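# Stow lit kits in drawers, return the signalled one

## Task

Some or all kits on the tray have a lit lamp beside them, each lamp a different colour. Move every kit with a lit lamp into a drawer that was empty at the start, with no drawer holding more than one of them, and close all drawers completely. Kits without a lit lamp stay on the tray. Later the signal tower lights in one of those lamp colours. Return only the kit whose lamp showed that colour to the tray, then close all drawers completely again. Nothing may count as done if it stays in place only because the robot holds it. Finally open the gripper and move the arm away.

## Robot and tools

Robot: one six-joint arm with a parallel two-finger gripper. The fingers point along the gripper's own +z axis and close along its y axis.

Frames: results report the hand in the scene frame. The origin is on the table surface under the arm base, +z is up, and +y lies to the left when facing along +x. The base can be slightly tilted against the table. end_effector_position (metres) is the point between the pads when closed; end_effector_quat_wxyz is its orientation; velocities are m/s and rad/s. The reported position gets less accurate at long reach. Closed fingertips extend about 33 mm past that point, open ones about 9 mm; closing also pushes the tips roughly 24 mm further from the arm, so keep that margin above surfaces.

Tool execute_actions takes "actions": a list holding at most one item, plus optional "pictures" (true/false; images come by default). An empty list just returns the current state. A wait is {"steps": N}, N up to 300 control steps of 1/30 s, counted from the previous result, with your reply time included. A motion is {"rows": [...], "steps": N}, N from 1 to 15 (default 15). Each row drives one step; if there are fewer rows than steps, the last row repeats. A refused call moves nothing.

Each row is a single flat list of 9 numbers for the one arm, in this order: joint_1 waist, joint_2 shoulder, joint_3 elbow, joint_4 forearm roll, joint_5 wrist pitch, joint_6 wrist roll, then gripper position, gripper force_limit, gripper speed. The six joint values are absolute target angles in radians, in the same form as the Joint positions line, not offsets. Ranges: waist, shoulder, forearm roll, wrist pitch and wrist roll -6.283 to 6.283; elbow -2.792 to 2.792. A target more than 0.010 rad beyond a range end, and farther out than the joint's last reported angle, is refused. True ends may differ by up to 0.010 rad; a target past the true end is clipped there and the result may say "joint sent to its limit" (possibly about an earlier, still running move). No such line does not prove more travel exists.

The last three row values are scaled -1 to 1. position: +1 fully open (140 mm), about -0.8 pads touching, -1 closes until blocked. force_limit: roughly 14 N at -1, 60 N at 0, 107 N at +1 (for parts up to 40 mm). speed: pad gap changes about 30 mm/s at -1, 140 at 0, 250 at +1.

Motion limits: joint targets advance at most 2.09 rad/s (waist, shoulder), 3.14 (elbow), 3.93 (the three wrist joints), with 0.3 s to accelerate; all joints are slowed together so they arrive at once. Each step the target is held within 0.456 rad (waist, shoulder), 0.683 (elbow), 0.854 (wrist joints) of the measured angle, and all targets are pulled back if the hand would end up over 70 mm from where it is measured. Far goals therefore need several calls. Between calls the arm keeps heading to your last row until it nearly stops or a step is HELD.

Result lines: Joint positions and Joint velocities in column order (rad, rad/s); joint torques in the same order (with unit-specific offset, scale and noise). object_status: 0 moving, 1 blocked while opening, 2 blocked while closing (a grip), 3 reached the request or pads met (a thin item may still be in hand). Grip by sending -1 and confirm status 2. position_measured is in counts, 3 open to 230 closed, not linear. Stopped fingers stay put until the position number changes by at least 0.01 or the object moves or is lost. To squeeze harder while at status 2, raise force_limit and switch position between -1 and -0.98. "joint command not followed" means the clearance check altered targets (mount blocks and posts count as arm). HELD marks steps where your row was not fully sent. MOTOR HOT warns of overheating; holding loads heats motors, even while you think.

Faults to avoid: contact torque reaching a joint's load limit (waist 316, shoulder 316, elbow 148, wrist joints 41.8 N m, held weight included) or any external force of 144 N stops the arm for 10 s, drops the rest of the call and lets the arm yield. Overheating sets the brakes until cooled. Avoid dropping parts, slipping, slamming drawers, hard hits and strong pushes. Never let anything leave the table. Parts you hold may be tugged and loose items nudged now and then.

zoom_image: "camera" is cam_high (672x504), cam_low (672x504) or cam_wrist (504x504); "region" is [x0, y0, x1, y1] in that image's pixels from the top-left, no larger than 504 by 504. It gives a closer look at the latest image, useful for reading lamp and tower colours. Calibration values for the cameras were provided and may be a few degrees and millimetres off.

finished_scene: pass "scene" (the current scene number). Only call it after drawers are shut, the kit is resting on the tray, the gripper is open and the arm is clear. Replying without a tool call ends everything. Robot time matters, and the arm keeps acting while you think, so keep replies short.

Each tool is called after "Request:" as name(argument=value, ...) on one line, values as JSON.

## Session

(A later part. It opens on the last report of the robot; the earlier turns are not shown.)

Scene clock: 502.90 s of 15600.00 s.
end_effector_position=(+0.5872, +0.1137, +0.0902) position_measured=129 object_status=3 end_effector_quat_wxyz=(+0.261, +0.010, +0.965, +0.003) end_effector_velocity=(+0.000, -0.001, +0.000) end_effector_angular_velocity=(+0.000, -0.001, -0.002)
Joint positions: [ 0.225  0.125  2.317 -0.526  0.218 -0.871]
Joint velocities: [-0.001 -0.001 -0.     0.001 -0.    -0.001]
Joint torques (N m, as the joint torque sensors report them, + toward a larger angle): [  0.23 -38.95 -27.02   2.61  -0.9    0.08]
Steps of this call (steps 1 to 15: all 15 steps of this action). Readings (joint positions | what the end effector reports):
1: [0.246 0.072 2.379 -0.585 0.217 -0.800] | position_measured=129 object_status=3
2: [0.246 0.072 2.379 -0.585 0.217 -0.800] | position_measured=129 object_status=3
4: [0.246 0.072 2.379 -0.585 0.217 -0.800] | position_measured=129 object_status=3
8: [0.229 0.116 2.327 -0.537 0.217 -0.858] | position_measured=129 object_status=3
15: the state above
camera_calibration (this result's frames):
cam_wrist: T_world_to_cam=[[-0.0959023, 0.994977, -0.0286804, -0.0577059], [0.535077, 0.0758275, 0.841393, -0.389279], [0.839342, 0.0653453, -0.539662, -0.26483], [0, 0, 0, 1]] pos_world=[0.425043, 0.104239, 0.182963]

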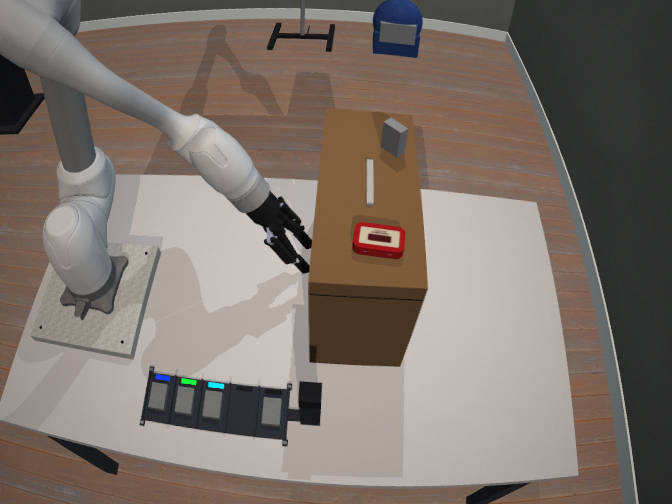

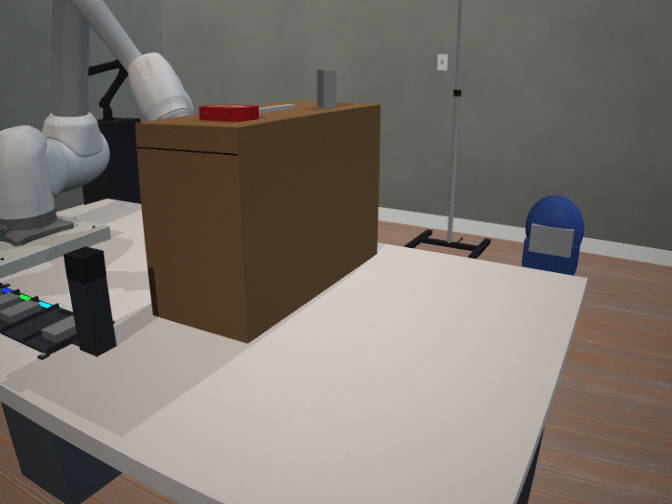

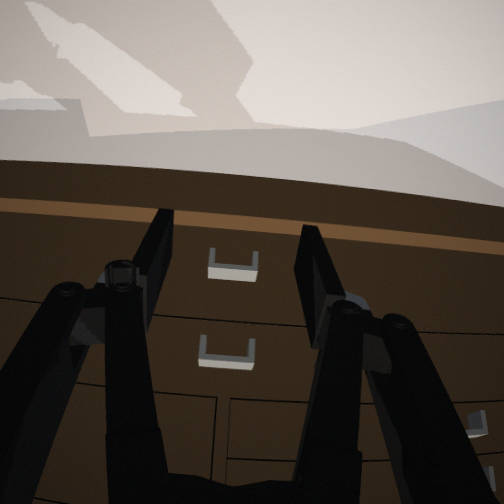

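Request:
execute_actions(actions=[{"rows":[[0.224,0.131,2.320,-0.541,0.210,-0.856,0,-0.6,0],[0.224,0.131,2.320,-0.541,0.210,-0.856,0,-0.6,0],[0.222,0.139,2.310,-0.532,0.210,-0.867,0,-0.6,0],[0.2205,0.145,2.303,-0.526,0.210,-0.874,0,-0.6,0],[0.2195,0.148,2.300,-0.523,0.210,-0.878,0,-0.6,0],[0.2195,0.148,2.300,-0.523,0.210,-0.878,0,-0.6,0],[0.2195,0.148,2.300,-0.523,0.210,-0.878,-1,-0.6,0]],"steps":15}])

Request:
execute_actions(actions=[{"steps":20}])

Scene clock: 513.10 s of 15600.00 s.
end_effector_position=(+0.5992, +0.1142, +0.0862) position_measured=184 object_status=0 end_effector_quat_wxyz=(+0.261, +0.010, +0.965, +0.004) end_effector_velocity=(+0.000, -0.001, +0.000) end_effector_angular_velocity=(+0.000, -0.001, -0.001)
Joint positions: [ 0.219  0.148  2.3   -0.523  0.21  -0.878]
Joint velocities: [-0.002 -0.     0.    -0.    -0.001  0.   ]
Joint torques (N m, as the joint torque sensors report them, + toward a larger angle): [  2.7  -40.38 -27.52   2.81  -2.34  -0.01]
Steps of this call (steps 1 to 15: the robot went on to your last target; steps 16 to 90: nothing new was sent; then 6.70 s passed at rest; steps 91 to 105: all 15 steps of this action). Readings (joint positions | what the end effector reports):
91: [0.225 0.125 2.317 -0.526 0.218 -0.871] | position_measured=129 object_status=3
92: [0.225 0.127 2.318 -0.530 0.215 -0.866] | position_measured=129 object_status=3
94: [0.223 0.133 2.317 -0.537 0.211 -0.860] | position_measured=129 object_status=3
98: [0.220 0.148 2.300 -0.524 0.210 -0.877] | position_measured=131 object_status=0
105: the state above
camera_calibration (this result's frames):
cam_wrist: T_world_to_cam=[[-0.0966244, 0.994953, -0.0270684, -0.0568103], [0.535166, 0.074864, 0.841423, -0.392255], [0.839203, 0.0668159, -0.539699, -0.277181], [0, 0, 0, 1]] pos_world=[0.437043, 0.104409, 0.178921]

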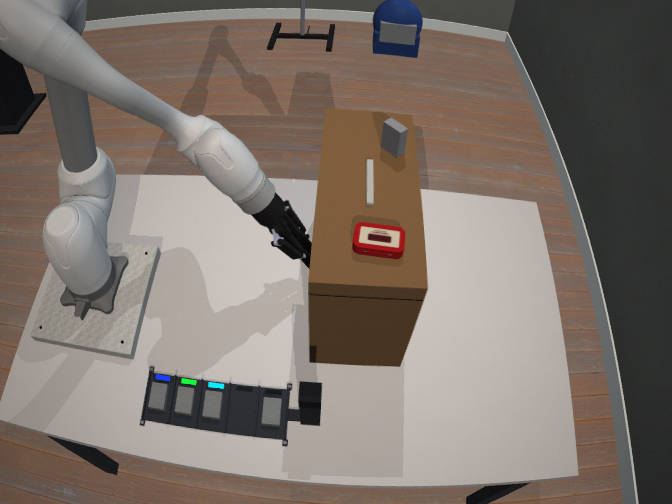

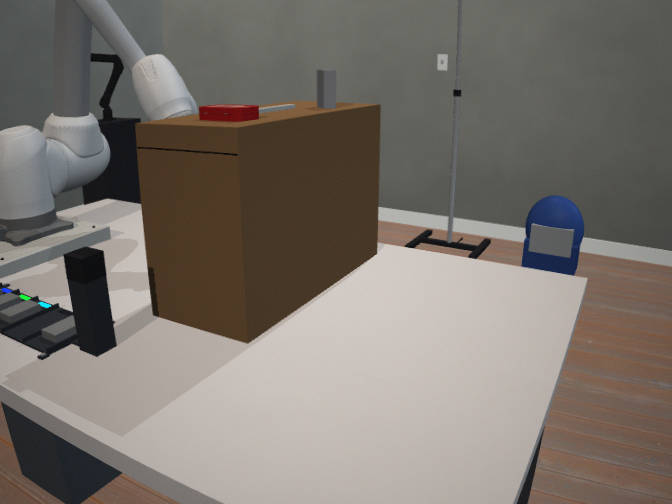

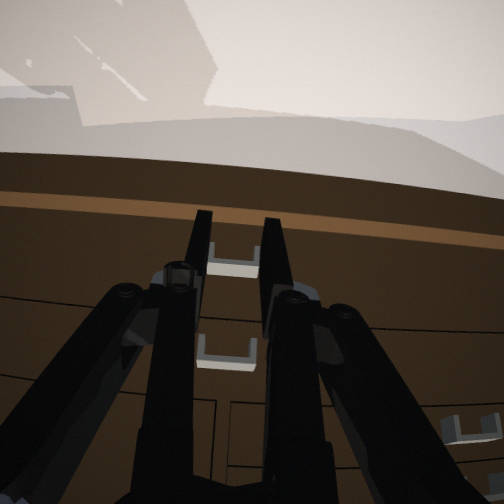

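Scene clock: 513.77 s of 15600.00 s.
end_effector_position=(+0.5992, +0.1142, +0.0862) position_measured=191 object_status=2 end_effector_quat_wxyz=(+0.261, +0.010, +0.965, +0.004) end_effector_velocity=(-0.001, -0.000, -0.000) end_effector_angular_velocity=(-0.001, +0.002, -0.001)
Joint positions: [ 0.219  0.148  2.3   -0.523  0.21  -0.878]
Joint velocities: [ 0.    -0.     0.     0.     0.002  0.   ]
Joint torques (N m, as the joint torque sensors report them, + toward a larger angle): [  2.5  -38.52 -26.72   2.86  -2.34  -0.02]
Steps of this call (steps 1 to 15: the robot went on to your last target; steps 16 to 20: nothing new was sent). Readings (joint positions | what the end effector reports):
1: [0.219 0.148 2.300 -0.523 0.210 -0.878] | position_measured=191 object_status=0
2: [0.219 0.148 2.300 -0.523 0.210 -0.878] | position_measured=191 object_status=0
4: [0.219 0.148 2.300 -0.523 0.210 -0.878] | position_measured=191 object_status=0
8: [0.219 0.148 2.300 -0.523 0.210 -0.878] | position_measured=191 object_status=2
20: the state above
The arm was judged still, so your last target was given up. Only a new action makes it travel on or press farther. Fingers that are still opening or closing keep moving.
camera_calibration (this result's frames):
cam_wrist: T_world_to_cam=[[-0.0966108, 0.994954, -0.0270643, -0.0568136], [0.535162, 0.0748527, 0.841427, -0.392263], [0.839207, 0.0668072, -0.539693, -0.277197], [0, 0, 0, 1]] pos_world=[0.437062, 0.104408, 0.178922]

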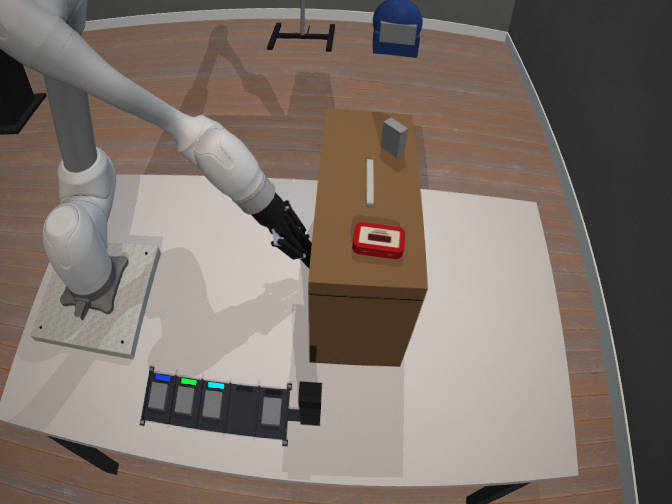

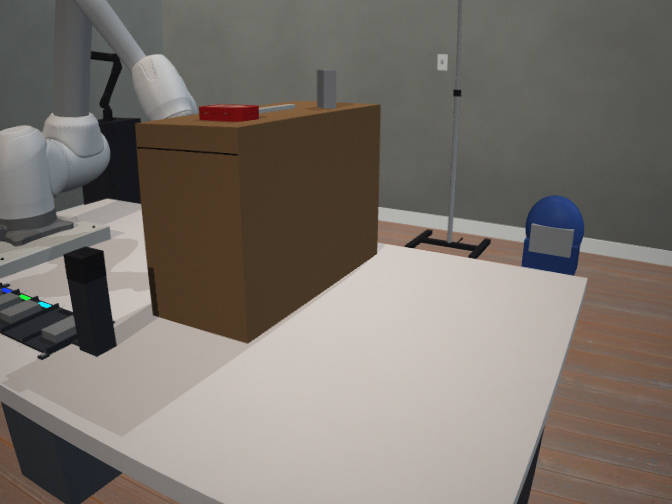

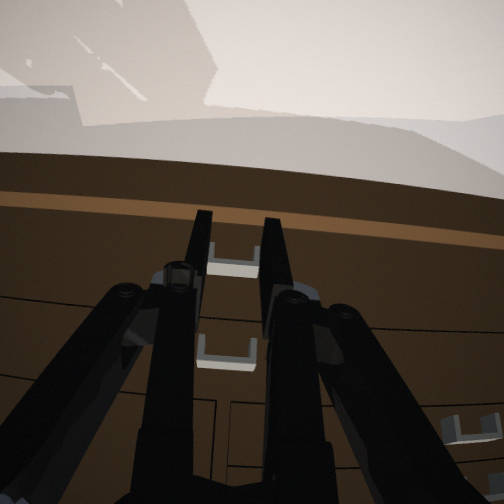

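Request:
execute_actions(actions=[{"rows":[[0.2195,0.148,2.300,-0.523,0.210,-0.878,-0.97,0.2,-0.5],[0.2195,0.148,2.300,-0.523,0.210,-0.878,-0.97,0.2,-0.5],[0.2195,0.148,2.300,-0.523,0.210,-0.878,-0.97,0.2,-0.5],[0.222,0.141,2.308,-0.531,0.210,-0.869,-0.97,0.2,-0.5],[0.224,0.134,2.316,-0.538,0.210,-0.859,-0.97,0.2,-0.5],[0.2265,0.127,2.325,-0.546,0.210,-0.850,-0.97,0.2,-0.5],[0.229,0.120,2.333,-0.554,0.210,-0.841,-0.97,0.2,-0.5],[0.231,0.113,2.341,-0.561,0.210,-0.831,-0.97,0.2,-0.5],[0.233,0.106,2.349,-0.569,0.209,-0.822,-0.97,0.2,-0.5],[0.2355,0.099,2.357,-0.577,0.209,-0.813,-0.97,0.2,-0.5],[0.238,0.092,2.366,-0.585,0.209,-0.804,-0.97,0.2,-0.5],[0.240,0.085,2.374,-0.592,0.209,-0.794,-0.97,0.2,-0.5],[0.2425,0.078,2.382,-0.600,0.209,-0.785,-0.97,0.2,-0.5]],"steps":15}], pictures=false)

Request:
execute_actions(actions=[{"rows":[[0.246,0.069,2.392,-0.608,0.209,-0.775,-0.97,0.2,-0.5],[0.249,0.060,2.402,-0.616,0.210,-0.765,-0.97,0.2,-0.5],[0.253,0.051,2.412,-0.624,0.210,-0.754,-0.97,0.2,-0.5],[0.256,0.042,2.421,-0.632,0.211,-0.744,-0.97,0.2,-0.5],[0.260,0.032,2.431,-0.640,0.211,-0.734,-0.97,0.2,-0.5],[0.263,0.023,2.441,-0.648,0.212,-0.724,-0.97,0.2,-0.5],[0.267,0.014,2.451,-0.656,0.212,-0.713,-0.97,0.2,-0.5],[0.270,0.005,2.461,-0.664,0.213,-0.703,-0.97,0.2,-0.5]],"steps":15}])

Scene clock: 524.17 s of 15600.00 s.
end_effector_position=(+0.5509, +0.1134, +0.0864) position_measured=195 object_status=2 end_effector_quat_wxyz=(+0.261, +0.009, +0.965, +0.003) end_effector_velocity=(-0.082, -0.002, -0.002) end_effector_angular_velocity=(-0.007, +0.000, +0.008)
Joint positions: [ 0.242  0.081  2.379 -0.597  0.209 -0.789]
Joint velocities: [ 0.039 -0.115  0.134 -0.121  0.     0.144]
Joint torques (N m, as the joint torque sensors report them, + toward a larger angle): [ -6.87 -24.28 -35.51   2.65  -1.7    0.1 ]
Steps of this call (steps 1 to 90: nothing new was sent; then 6.90 s passed at rest; steps 91 to 105: all 15 steps of this action). Readings (joint positions | what the end effector reports):
91: [0.219 0.148 2.300 -0.523 0.210 -0.878] | position_measured=191 object_status=0
92: [0.219 0.148 2.300 -0.523 0.210 -0.878] | position_measured=195 object_status=0
94: [0.220 0.148 2.300 -0.523 0.210 -0.878] | position_measured=195 object_status=0
98: [0.226 0.128 2.324 -0.545 0.210 -0.851] | position_measured=195 object_status=2
105: the state above

Scene clock: 524.67 s of 15600.00 s.
end_effector_position=(+0.4999, +0.1127, +0.0861) position_measured=195 object_status=2 end_effector_quat_wxyz=(+0.262, +0.006, +0.965, +0.002) end_effector_velocity=(-0.001, -0.001, -0.001) end_effector_angular_velocity=(-0.001, +0.001, -0.001)
Joint positions: [ 0.27   0.005  2.461 -0.664  0.213 -0.703]
Joint velocities: [-0.001 -0.001  0.002 -0.001  0.     0.   ]
Joint torques (N m, as the joint torque sensors report them, + toward a larger angle): [ -1.98 -24.66 -23.74   2.22   0.6    0.1 ]
Steps of this call (steps 1 to 15: all 15 steps of this action). Readings (joint positions | what the end effector reports):
1: [0.242 0.078 2.382 -0.599 0.209 -0.786] | position_measured=195 object_status=2
2: [0.244 0.075 2.385 -0.602 0.209 -0.782] | position_measured=195 object_status=2
4: [0.249 0.061 2.400 -0.615 0.209 -0.766] | position_measured=195 object_status=2
8: [0.262 0.026 2.438 -0.646 0.212 -0.727] | position_measured=195 object_status=2
15: the state above
camera_calibration (this result's frames):
cam_wrist: T_world_to_cam=[[-0.103402, 0.994098, -0.0328285, -0.0609266], [0.533313, 0.0832724, 0.84181, -0.338978], [0.839575, 0.0695369, -0.538775, -0.194339], [0, 0, 0, 1]] pos_world=[0.337644, 0.102308, 0.17865]

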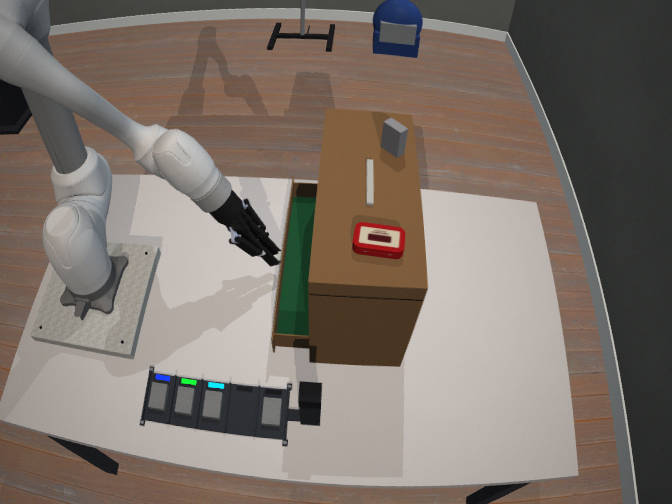

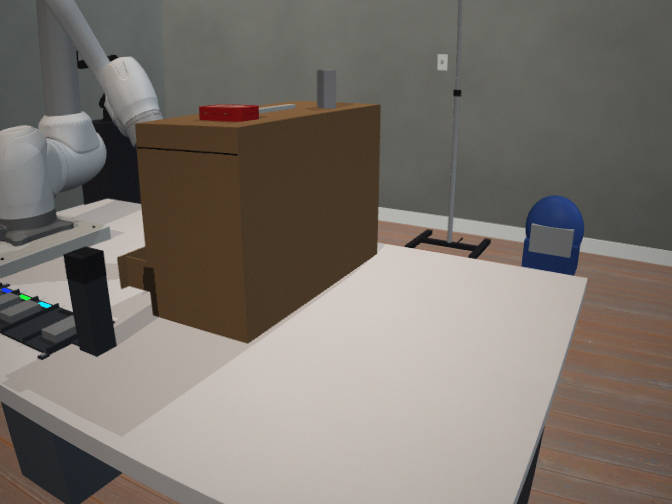

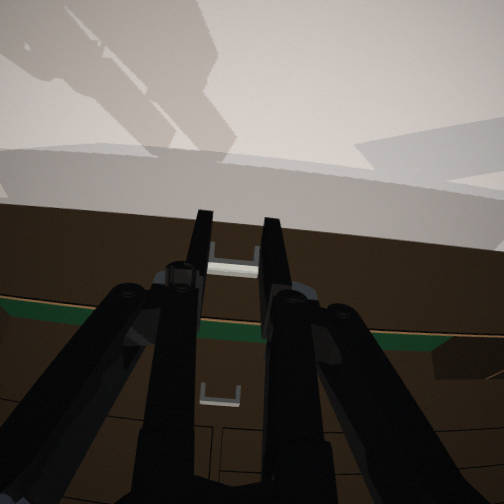

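Request:
execute_actions(actions=[{"rows":[[0.275,-0.005,2.470,-0.670,0.215,-0.694,-0.97,0.2,-0.5],[0.279,-0.015,2.480,-0.676,0.217,-0.685,-0.97,0.2,-0.5],[0.284,-0.025,2.489,-0.683,0.219,-0.677,-0.97,0.2,-0.5],[0.289,-0.035,2.498,-0.689,0.221,-0.668,-0.97,0.2,-0.5],[0.294,-0.044,2.507,-0.695,0.224,-0.659,-0.97,0.2,-0.5],[0.298,-0.054,2.517,-0.701,0.226,-0.650,-0.97,0.2,-0.5],[0.303,-0.064,2.526,-0.708,0.228,-0.642,-0.97,0.2,-0.5],[0.308,-0.074,2.535,-0.714,0.230,-0.633,-0.97,0.2,-0.5],[0.317,-0.091,2.550,-0.713,0.236,-0.628,-0.97,0.2,-0.5],[0.326,-0.108,2.564,-0.712,0.243,-0.623,-0.97,0.2,-0.5],[0.326,-0.108,2.564,-0.712,0.243,-0.623,-0.97,0.2,-0.5],[0.326,-0.108,2.564,-0.712,0.243,-0.623,-0.97,0.2,-0.5],[0.326,-0.108,2.564,-0.712,0.243,-0.623,0,0.2,0.5]],"steps":15}], pictures=false)

Request:
execute_actions(actions=[{"steps":10}])

Scene clock: 536.13 s of 15600.00 s.
end_effector_position=(+0.4301, +0.1121, +0.0854) position_measured=186 object_status=0 end_effector_quat_wxyz=(+0.262, -0.001, +0.965, +0.000) end_effector_velocity=(-0.000, +0.001, -0.000) end_effector_angular_velocity=(+0.001, +0.001, +0.000)
Joint positions: [ 0.326 -0.108  2.564 -0.712  0.243 -0.623]
Joint velocities: [ 0.002  0.001  0.    -0.     0.     0.003]
Joint torques (N m, as the joint torque sensors report them, + toward a larger angle): [ -2.21 -14.83 -29.63   2.21  -0.56   0.14]
Steps of this call (steps 1 to 15: the robot went on to your last target; steps 16 to 90: nothing new was sent; then 7.97 s passed at rest; steps 91 to 105: all 15 steps of this action). Readings (joint positions | what the end effector reports):
91: [0.270 0.005 2.461 -0.664 0.213 -0.703] | position_measured=195 object_status=2
92: [0.271 0.002 2.463 -0.666 0.214 -0.700] | position_measured=195 object_status=2
94: [0.278 -0.013 2.478 -0.675 0.217 -0.687] | position_measured=195 object_status=2
98: [0.297 -0.051 2.514 -0.699 0.225 -0.653] | position_measured=195 object_status=2
105: the state above

Scene clock: 536.47 s of 15600.00 s.
end_effector_position=(+0.4300, +0.1120, +0.0854) position_measured=129 object_status=0 end_effector_quat_wxyz=(+0.262, -0.001, +0.965, +0.000) end_effector_velocity=(-0.000, -0.000, -0.001) end_effector_angular_velocity=(-0.001, +0.002, -0.001)
Joint positions: [ 0.326 -0.108  2.564 -0.712  0.243 -0.623]
Joint velocities: [-0.     0.001  0.    -0.     0.001  0.   ]
Joint torques (N m, as the joint torque sensors report them, + toward a larger angle): [ -1.47 -14.15 -25.81   2.03  -0.68   0.07]
Steps of this call (steps 1 to 10: the robot went on to your last target). Readings (joint positions | what the end effector reports):
1: [0.326 -0.108 2.564 -0.712 0.243 -0.623] | position_measured=173 object_status=0
2: [0.326 -0.108 2.564 -0.712 0.243 -0.623] | position_measured=160 object_status=0
4: [0.326 -0.108 2.564 -0.712 0.243 -0.623] | position_measured=139 object_status=0
8: [0.326 -0.108 2.564 -0.712 0.243 -0.623] | position_measured=129 object_status=0
10: the state above
camera_calibration (this result's frames):
cam_wrist: T_world_to_cam=[[-0.115322, 0.992519, -0.0400832, -0.0615589], [0.532048, 0.0957948, 0.841278, -0.301923], [0.838824, 0.0756918, -0.539115, -0.136312], [0, 0, 0, 1]] pos_world=[0.26788, 0.100339, 0.178045]

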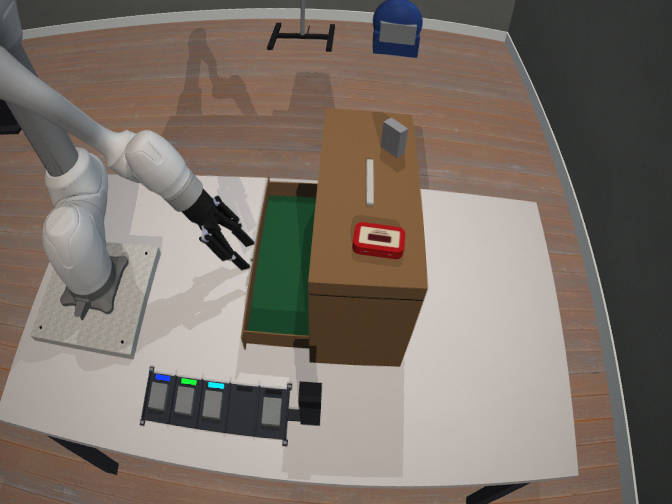

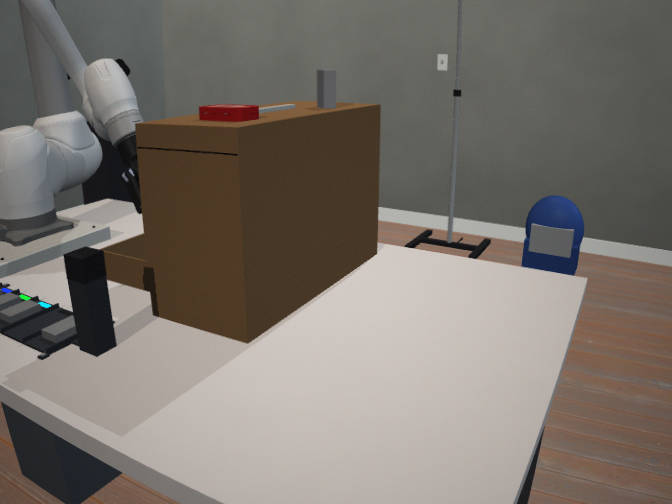

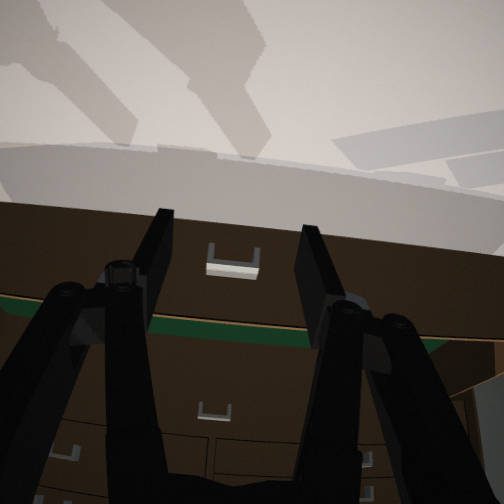

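Request:
execute_actions(actions=[{"rows":[[0.326,-0.2,2.6,-0.712,0.243,-0.623,-0.28,0,0],[0.326,-0.2,2.6,-0.712,0.243,-0.623,-0.28,0,0],[0.326,-0.2,2.6,-0.712,0.243,-0.623,-0.28,0,0],[0.326,-0.2,2.6,-0.712,0.243,-0.623,-0.28,0,0],[0.326,-0.2,2.6,-0.712,0.243,-0.623,-0.28,0,0],[0.326,-0.2,2.6,-0.712,0.243,-0.623,-0.28,0,0],[0.2,-0.4,2.3,-0.3,0.9,0.3,-0.28,0,0]],"steps":15}], pictures=false)

Request:
execute_actions(actions=[{"rows":[[0.2,-0.4,2.3,-0.3,0.9,0.3,-0.28,0,0],[0.2,-0.4,2.3,-0.3,0.9,0.3,-0.28,0,0],[0.2,-0.4,2.3,-0.3,0.9,0.3,-0.28,0,0],[0.2,-0.4,2.3,-0.3,0.9,0.3,-0.28,0,0],[0.2,-0.4,2.3,-0.3,0.9,0.3,-0.28,0,0],[-0.685,-0.01,1.989,0,1.163,2.409,-0.28,0,0]],"steps":15}], pictures=false)

Request:
execute_actions(actions=[{"steps":30}], pictures=false)

Request:
execute_actions(actions=[{"rows":[[-0.685,0.134,2.150,0,0.8576,2.409,-0.28,0,0]],"steps":15}])

Request:
execute_actions(actions=[{"steps":15}])

Scene clock: 552.23 s of 15600.00 s.
end_effector_position=(+0.4319, +0.0549, +0.1777) position_measured=164 object_status=3 end_effector_quat_wxyz=(+0.277, +0.310, +0.909, +0.029) end_effector_velocity=(+0.001, -0.217, +0.356) end_effector_angular_velocity=(+1.308, +0.000, -3.064)
Joint positions: [ 0.275 -0.29   2.479 -0.544  0.511 -0.255]
Joint velocities: [-0.272 -0.403 -0.648  0.88   1.405  2.006]
Joint torques (N m, as the joint torque sensors report them, + toward a larger angle): [ -2.38  -7.45 -33.49   2.82  -0.93  -0.25]
Steps of this call (steps 1 to 15: the robot went on to your last target; steps 16 to 90: nothing new was sent; then 12.27 s passed at rest; steps 91 to 105: all 15 steps of this action). Readings (joint positions | what the end effector reports):
91: [0.326 -0.108 2.564 -0.712 0.243 -0.623] | position_measured=129 object_status=0
92: [0.326 -0.111 2.565 -0.712 0.243 -0.623] | position_measured=131 object_status=0
94: [0.326 -0.139 2.576 -0.712 0.243 -0.623] | position_measured=146 object_status=0
98: [0.325 -0.203 2.598 -0.709 0.248 -0.617] | position_measured=164 object_status=0
105: the state above

Scene clock: 552.73 s of 15600.00 s.
end_effector_position=(+0.4521, -0.0504, +0.2816) position_measured=164 object_status=3 end_effector_quat_wxyz=(+0.102, +0.919, +0.375, +0.073) end_effector_velocity=(+0.099, -0.391, -0.066) end_effector_angular_velocity=(+0.863, +0.297, -3.217)
Joint positions: [-0.054 -0.23   2.143 -0.153  1.016  0.777]
Joint velocities: [-1.076  0.609 -0.439  0.431  0.414  2.011]
Joint torques (N m, as the joint torque sensors report them, + toward a larger angle): [  2.46 -37.66 -38.17   3.49  -0.08   0.37]
Steps of this call (steps 1 to 15: all 15 steps of this action). Readings (joint positions | what the end effector reports):
1: [0.265 -0.304 2.457 -0.513 0.559 -0.186] | position_measured=164 object_status=3
2: [0.256 -0.317 2.434 -0.483 0.608 -0.116] | position_measured=164 object_status=3
4: [0.237 -0.345 2.389 -0.421 0.707 0.024] | position_measured=164 object_status=3
8: [0.193 -0.383 2.298 -0.304 0.871 0.289] | position_measured=164 object_status=3
15: the state above

Scene clock: 553.73 s of 15600.00 s.
end_effector_position=(+0.4036, -0.3093, +0.2490) position_measured=164 object_status=3 end_effector_quat_wxyz=(-0.008, +0.713, -0.701, -0.003) end_effector_velocity=(-0.000, -0.001, +0.000) end_effector_angular_velocity=(-0.001, -0.000, -0.002)
Joint positions: [-0.685 -0.01   1.989 -0.     1.163  2.409]
Joint velocities: [-0.001  0.    -0.    -0.    -0.001  0.001]
Joint torques (N m, as the joint torque sensors report them, + toward a larger angle): [  0.03 -38.34 -37.82   4.22   0.16   0.13]
Steps of this call (steps 1 to 30: the robot went on to your last target). Readings (joint positions | what the end effector reports):
1: [-0.090 -0.211 2.129 -0.139 1.029 0.845] | position_measured=164 object_status=3
2: [-0.126 -0.193 2.117 -0.126 1.041 0.912] | position_measured=164 object_status=3
4: [-0.196 -0.162 2.095 -0.105 1.062 1.043] | position_measured=164 object_status=3
8: [-0.331 -0.117 2.064 -0.074 1.092 1.299] | position_measured=164 object_status=3
30: the state above

Scene clock: 554.23 s of 15600.00 s.
end_effector_position=(+0.4040, -0.3065, +0.0999) position_measured=164 object_status=3 end_effector_quat_wxyz=(-0.008, +0.713, -0.701, -0.002) end_effector_velocity=(+0.001, -0.000, +0.000) end_effector_angular_velocity=(-0.003, -0.001, +0.003)
Joint positions: [-0.685  0.134  2.15   0.     0.858  2.409]
Joint velocities: [ 0.002 -0.     0.    -0.003 -0.002  0.   ]
Joint torques (N m, as the joint torque sensors report them, + toward a larger angle): [ -1.33 -45.6  -30.34   3.52   0.15   0.01]
Steps of this call (steps 1 to 15: all 15 steps of this action). Readings (joint positions | what the end effector reports):
1: [-0.685 -0.010 1.989 -0.000 1.163 2.409] | position_measured=164 object_status=3
2: [-0.685 -0.008 1.991 0.000 1.158 2.409] | position_measured=164 object_status=3
4: [-0.685 0.017 2.019 0.000 1.105 2.409] | position_measured=164 object_status=3
8: [-0.685 0.088 2.098 0.000 0.956 2.409] | position_measured=164 object_status=3
15: the state above
camera_calibration (this result's frames):
cam_wrist: T_world_to_cam=[[-0.990581, -0.136325, 0.0128713, 0.353705], [-0.114428, 0.875756, 0.468997, 0.277248], [-0.075208, 0.463106, -0.883106, 0.447311], [0, 0, 0, 1]] pos_world=[0.41574, -0.401735, 0.260442]

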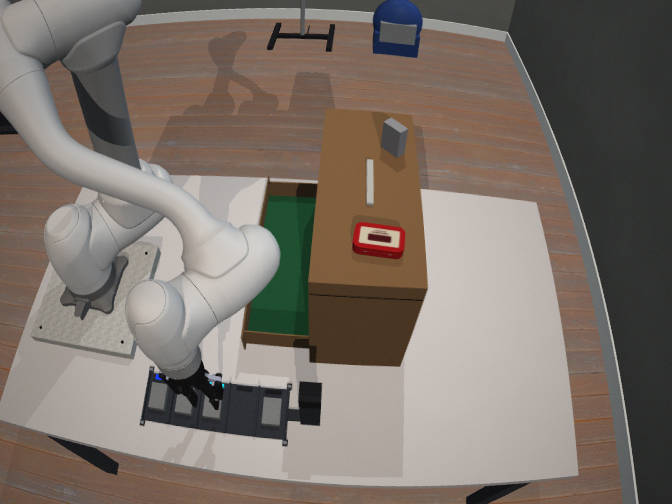

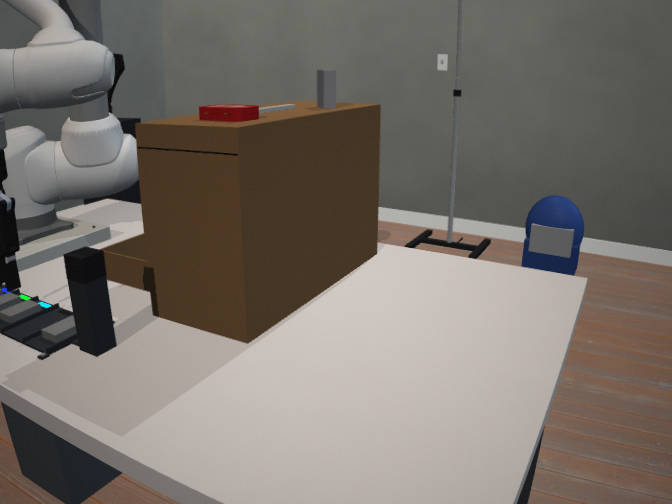

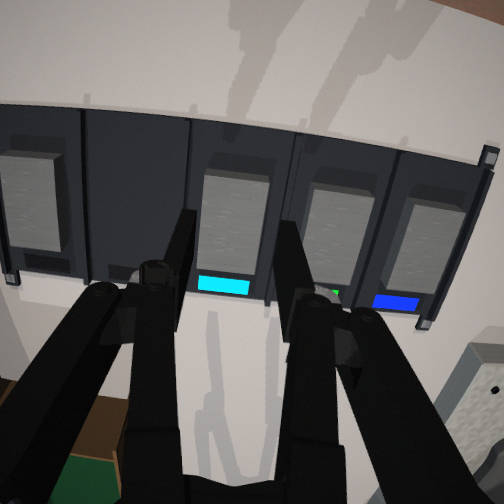

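Scene clock: 554.73 s of 15600.00 s.
end_effector_position=(+0.4039, -0.3064, +0.0996) position_measured=164 object_status=3 end_effector_quat_wxyz=(-0.008, +0.713, -0.701, -0.002) end_effector_velocity=(+0.001, +0.001, -0.000) end_effector_angular_velocity=(+0.001, -0.000, +0.000)
Joint positions: [-0.685  0.134  2.15   0.     0.858  2.409]
Joint velocities: [ 0.002  0.    -0.     0.001  0.     0.001]
Joint torques (N m, as the joint torque sensors report them, + toward a larger angle): [ -0.41 -46.15 -31.33   3.47   0.12   0.09]
Steps of this call (steps 1 to 15: the robot went on to your last target). Readings (joint positions | what the end effector reports):
1: [-0.685 0.134 2.150 0.000 0.858 2.409] | position_measured=164 object_status=3
2: [-0.685 0.134 2.150 0.000 0.858 2.409] | position_measured=164 object_status=3
4: [-0.685 0.134 2.150 0.000 0.858 2.409] | position_measured=164 object_status=3
8: [-0.685 0.134 2.150 0.000 0.858 2.409] | position_measured=164 object_status=3
15: the state above
The arm was judged still, so your last target was given up. Only a new action makes it travel on or press farther. Fingers that are still opening or closing keep moving.
camera_calibration (this result's frames):
cam_wrist: T_world_to_cam=[[-0.990554, -0.136484, 0.0132556, 0.353477], [-0.114378, 0.875682, 0.469148, 0.277239], [-0.0756386, 0.4632, -0.88302, 0.447263], [0, 0, 0, 1]] pos_world=[0.415678, -0.401701, 0.260191]

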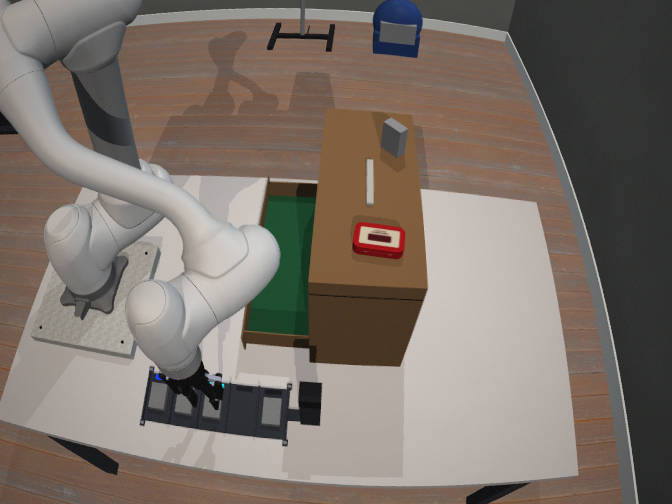

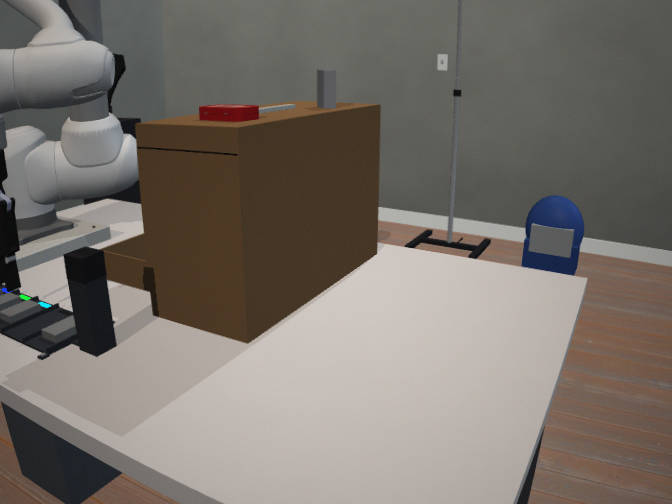

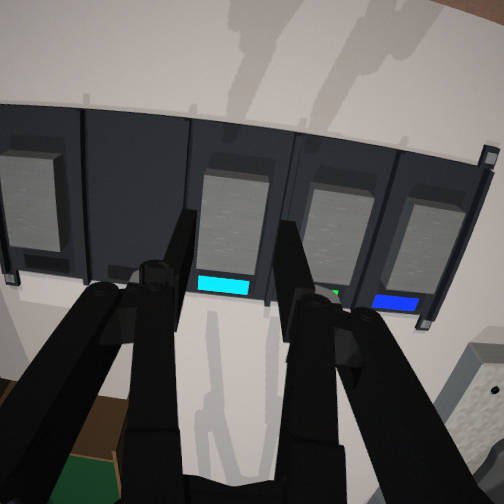

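Request:
execute_actions(actions=[{"rows":[[-0.685,0.1915,2.1824,0,0.7677,2.409,-0.28,0,0]],"steps":15}])

Scene clock: 556.90 s of 15600.00 s.
end_effector_position=(+0.4047, -0.3062, +0.0574) position_measured=164 object_status=3 end_effector_quat_wxyz=(-0.008, +0.713, -0.701, -0.002) end_effector_velocity=(+0.001, +0.000, -0.000) end_effector_angular_velocity=(-0.000, -0.000, +0.001)
Joint positions: [-0.685  0.191  2.182 -0.     0.768  2.409]
Joint velocities: [ 0.001  0.001 -0.    -0.    -0.001 -0.   ]
Joint torques (N m, as the joint torque sensors report them, + toward a larger angle): [  0.27 -50.21 -28.55   3.22   0.19   0.13]
Steps of this call (steps 1 to 50: nothing new was sent; steps 51 to 65: all 15 steps of this action). Readings (joint positions | what the end effector reports):
51: [-0.685 0.134 2.150 -0.000 0.858 2.409] | position_measured=164 object_status=3
52: [-0.685 0.137 2.151 -0.000 0.853 2.409] | position_measured=164 object_status=3
54: [-0.685 0.164 2.167 -0.000 0.810 2.409] | position_measured=164 object_status=3
58: [-0.685 0.191 2.183 -0.000 0.768 2.409] | position_measured=164 object_status=3
65: the state above
camera_calibration (this result's frames):
cam_wrist: T_world_to_cam=[[-0.990539, -0.136588, 0.0132946, 0.354788], [-0.11446, 0.875724, 0.469048, 0.297009], [-0.0757087, 0.463089, -0.883072, 0.409947], [0, 0, 0, 1]] pos_world=[0.416463, -0.40148, 0.217985]

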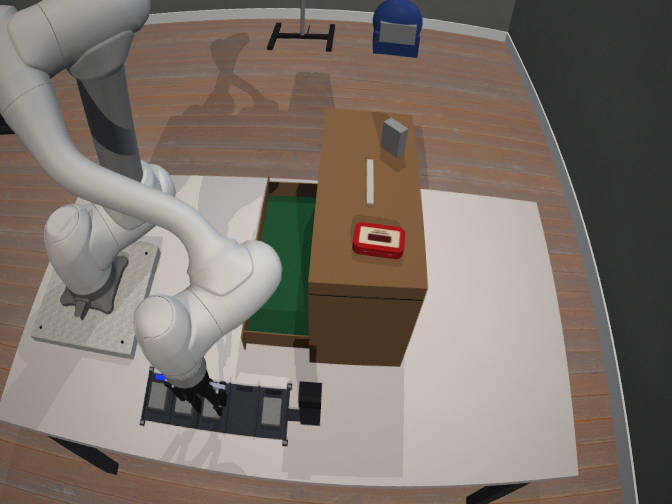

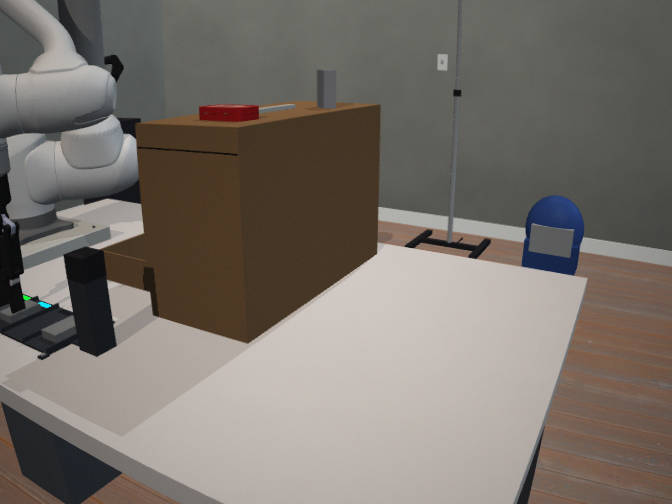

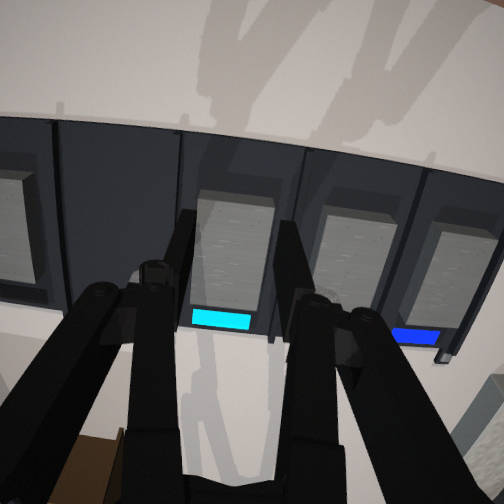

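Request:
execute_actions(actions=[{"rows":[[-0.685,0.194,2.184,0,0.7635,2.409,-0.28,0,0],[-0.685,0.196,2.185,0,0.7605,2.409,-0.28,0,0],[-0.685,0.198,2.186,0,0.7575,2.409,-0.28,0,0],[-0.685,0.1995,2.187,0,0.755,2.409,-0.28,0,0],[-0.685,0.1995,2.187,0,0.755,2.409,-0.28,0,0],[-0.685,0.201,2.188,0,0.7525,2.409,-0.28,0,0],[-0.685,0.201,2.188,0,0.7525,2.409,-0.28,0,0]],"steps":12}])

Scene clock: 561.70 s of 15600.00 s.
end_effector_position=(+0.4046, -0.3059, +0.0505) position_measured=164 object_status=3 end_effector_quat_wxyz=(-0.008, +0.713, -0.701, -0.002) end_effector_velocity=(-0.001, -0.001, -0.001) end_effector_angular_velocity=(+0.000, +0.000, -0.003)
Joint positions: [-0.685  0.201  2.188  0.     0.752  2.409]
Joint velocities: [-0.002  0.001  0.001 -0.    -0.001  0.001]
Joint torques (N m, as the joint torque sensors report them, + toward a larger angle): [ -0.33 -43.13 -22.71   2.8    0.76   0.16]
Steps of this call (steps 1 to 15: the robot went on to your last target; steps 16 to 90: nothing new was sent; then 1.40 s passed at rest; steps 91 to 102: all 12 steps of this action). Readings (joint positions | what the end effector reports):
91: [-0.685 0.192 2.182 0.000 0.768 2.409] | position_measured=164 object_status=3
92: [-0.685 0.193 2.183 0.000 0.766 2.409] | position_measured=164 object_status=3
94: [-0.685 0.196 2.185 0.000 0.760 2.409] | position_measured=164 object_status=3
98: [-0.685 0.201 2.188 0.000 0.753 2.409] | position_measured=164 object_status=3
102: the state above
camera_calibration (this result's frames):
cam_wrist: T_world_to_cam=[[-0.990556, -0.136484, 0.0130559, 0.354909], [-0.114484, 0.875756, 0.468983, 0.300023], [-0.0754423, 0.46306, -0.883111, 0.403582], [0, 0, 0, 1]] pos_world=[0.416352, -0.40119, 0.211068]

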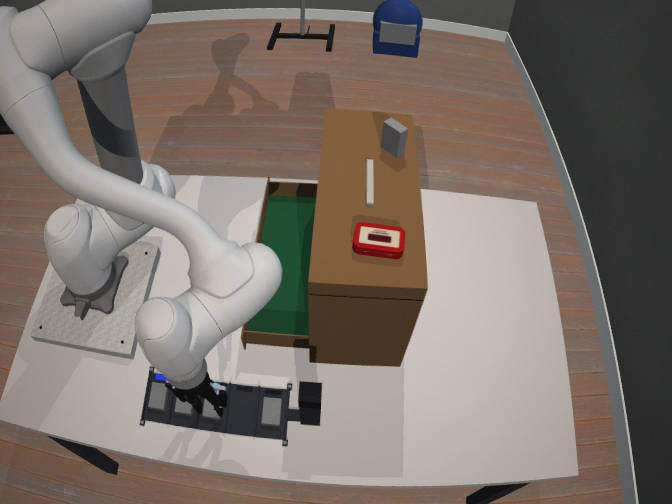

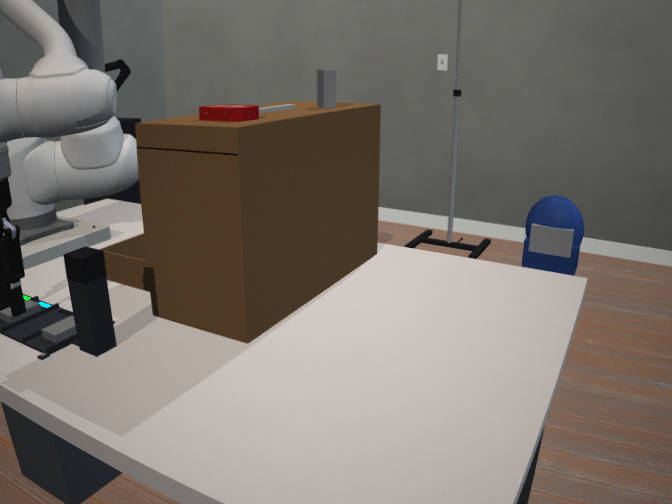

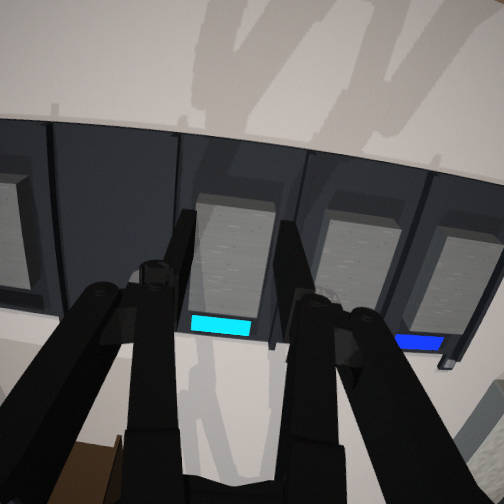

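Request:
execute_actions(actions=[{"rows":[[-0.685,0.196,2.185,0,0.7605,2.409,-0.28,0,0],[-0.685,0.196,2.185,0,0.7605,2.409,-0.28,0,0],[-0.6826,0.198,2.182,0,0.7615,2.411,-0.28,0,0],[-0.6826,0.198,2.182,0,0.7615,2.411,-0.28,0,0],[-0.6826,0.198,2.182,0,0.7615,2.411,-0.28,0,0],[-0.6826,0.200,2.183,0,0.7585,2.411,-0.28,0,0],[-0.6826,0.2015,2.184,0,0.756,2.411,-0.28,0,0],[-0.6826,0.2015,2.184,0,0.756,2.411,-0.28,0,0],[-0.6826,0.203,2.185,0,0.7535,2.411,-0.28,0,0],[-0.6826,0.203,2.185,0,0.7535,2.411,-0.28,0,0],[-0.6826,0.2045,2.1855,0,0.7515,2.411,-0.28,0,0]],"steps":15}])

Scene clock: 567.37 s of 15600.00 s.
end_effector_position=(+0.4065, -0.3060, +0.0497) position_measured=164 object_status=3 end_effector_quat_wxyz=(-0.008, +0.713, -0.701, -0.002) end_effector_velocity=(+0.000, +0.000, -0.000) end_effector_angular_velocity=(-0.001, -0.001, +0.000)
Joint positions: [-0.683  0.204  2.185 -0.     0.752  2.411]
Joint velocities: [ 0.001  0.     0.001  0.    -0.002 -0.   ]
Joint torques (N m, as the joint torque sensors report them, + toward a larger angle): [ -0.46 -50.89 -28.57   3.06   0.03  -0.01]
Steps of this call (steps 1 to 15: the robot went on to your last target; steps 16 to 90: nothing new was sent; then 2.17 s passed at rest; steps 91 to 105: all 15 steps of this action). Readings (joint positions | what the end effector reports):
91: [-0.685 0.201 2.188 0.000 0.752 2.409] | position_measured=164 object_status=3
92: [-0.685 0.199 2.187 -0.000 0.755 2.409] | position_measured=164 object_status=3
94: [-0.684 0.197 2.184 -0.000 0.760 2.410] | position_measured=164 object_status=3
98: [-0.683 0.200 2.183 -0.000 0.758 2.411] | position_measured=164 object_status=3
105: the state above
camera_calibration (this result's frames):
cam_wrist: T_world_to_cam=[[-0.990493, -0.136928, 0.0132073, 0.35667], [-0.114803, 0.875687, 0.469033, 0.300858], [-0.0757895, 0.463058, -0.883082, 0.40318], [0, 0, 0, 1]] pos_world=[0.418375, -0.401315, 0.210218]

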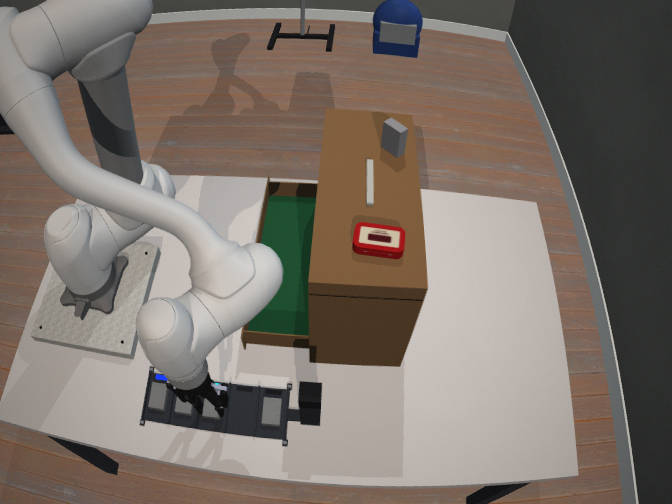

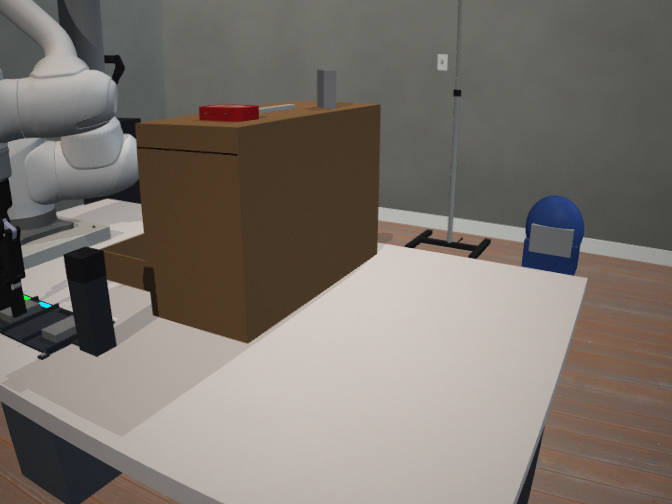

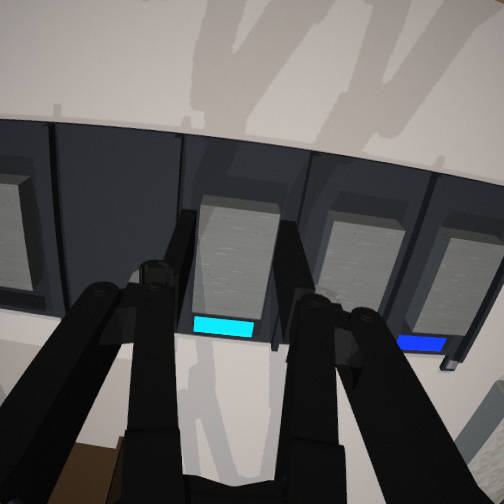

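Free. Down 1.5 mm and close.

Request:
execute_actions(actions=[{"rows":[[-0.6826,0.2055,2.186,0,0.750,2.411,-0.28,0,0],[-0.6826,0.2065,2.1865,0,0.7485,2.411,-0.28,0,0],[-0.6826,0.2065,2.1865,0,0.7485,2.411,-0.28,0,0],[-0.6826,0.2065,2.1865,0,0.7485,2.411,-1,-0.2,-0.5]],"steps":15}], pictures=false)

Request:
execute_actions(actions=[{"rows":[[-0.6826,0.2065,2.1865,0,0.7485,2.411,-1,-0.2,-0.5],[-0.6826,0.2065,2.1865,0,0.7485,2.411,-1,-0.2,-0.5],[-0.6826,0.2065,2.1865,0,0.7485,2.411,-1,-0.2,-0.5],[-0.6826,0.2065,2.1865,0,0.7485,2.411,-1,-0.2,-0.5],[-0.6826,0.2065,2.1865,0,0.7485,2.411,-1,-0.2,-0.5],[-0.6826,0.2065,2.1865,0,0.7485,2.411,-0.97,0.3,-0.5]],"steps":15}], pictures=false)

Scene clock: 571.80 s of 15600.00 s.
end_effector_position=(+0.4066, -0.3060, +0.0483) position_measured=174 object_status=0 end_effector_quat_wxyz=(-0.008, +0.713, -0.701, -0.002) end_effector_velocity=(+0.000, +0.001, -0.000) end_effector_angular_velocity=(+0.001, +0.001, +0.001)
Joint positions: [-0.683  0.206  2.186  0.     0.749  2.411]
Joint velocities: [ 0.001  0.001 -0.     0.    -0.     0.   ]
Joint torques (N m, as the joint torque sensors report them, + toward a larger angle): [ -0.33 -40.05 -23.63   3.43  -1.9    0.16]
Steps of this call (steps 1 to 15: the robot went on to your last target; steps 16 to 90: nothing new was sent; then 0.93 s passed at rest; steps 91 to 105: all 15 steps of this action). Readings (joint positions | what the end effector reports):
91: [-0.683 0.205 2.186 0.000 0.751 2.411] | position_measured=164 object_status=3
92: [-0.683 0.205 2.186 0.000 0.751 2.411] | position_measured=164 object_status=3
94: [-0.683 0.206 2.186 0.000 0.749 2.411] | position_measured=164 object_status=0
98: [-0.683 0.206 2.186 0.000 0.749 2.411] | position_measured=174 object_status=0
105: the state above

Scene clock: 572.30 s of 15600.00 s.
end_effector_position=(+0.4066, -0.3060, +0.0482) position_measured=177 object_status=2 end_effector_quat_wxyz=(-0.008, +0.713, -0.701, -0.002) end_effector_velocity=(-0.000, -0.000, +0.000) end_effector_angular_velocity=(+0.000, +0.000, +0.000)
Joint positions: [-0.683  0.206  2.186  0.     0.749  2.411]
Joint velocities: [-0. -0.  0. -0.  0. -0.]
Joint torques (N m, as the joint torque sensors report them, + toward a larger angle): [ -0.26 -34.02 -20.86   3.36  -2.62   0.31]
Steps of this call (steps 1 to 15: all 15 steps of this action). Readings (joint positions | what the end effector reports):
1: [-0.683 0.206 2.186 0.000 0.749 2.411] | position_measured=174 object_status=0
2: [-0.683 0.206 2.186 0.000 0.749 2.411] | position_measured=174 object_status=2
4: [-0.683 0.206 2.186 0.000 0.749 2.411] | position_measured=174 object_status=2
8: [-0.683 0.206 2.186 0.000 0.749 2.411] | position_measured=177 object_status=0
15: the state above


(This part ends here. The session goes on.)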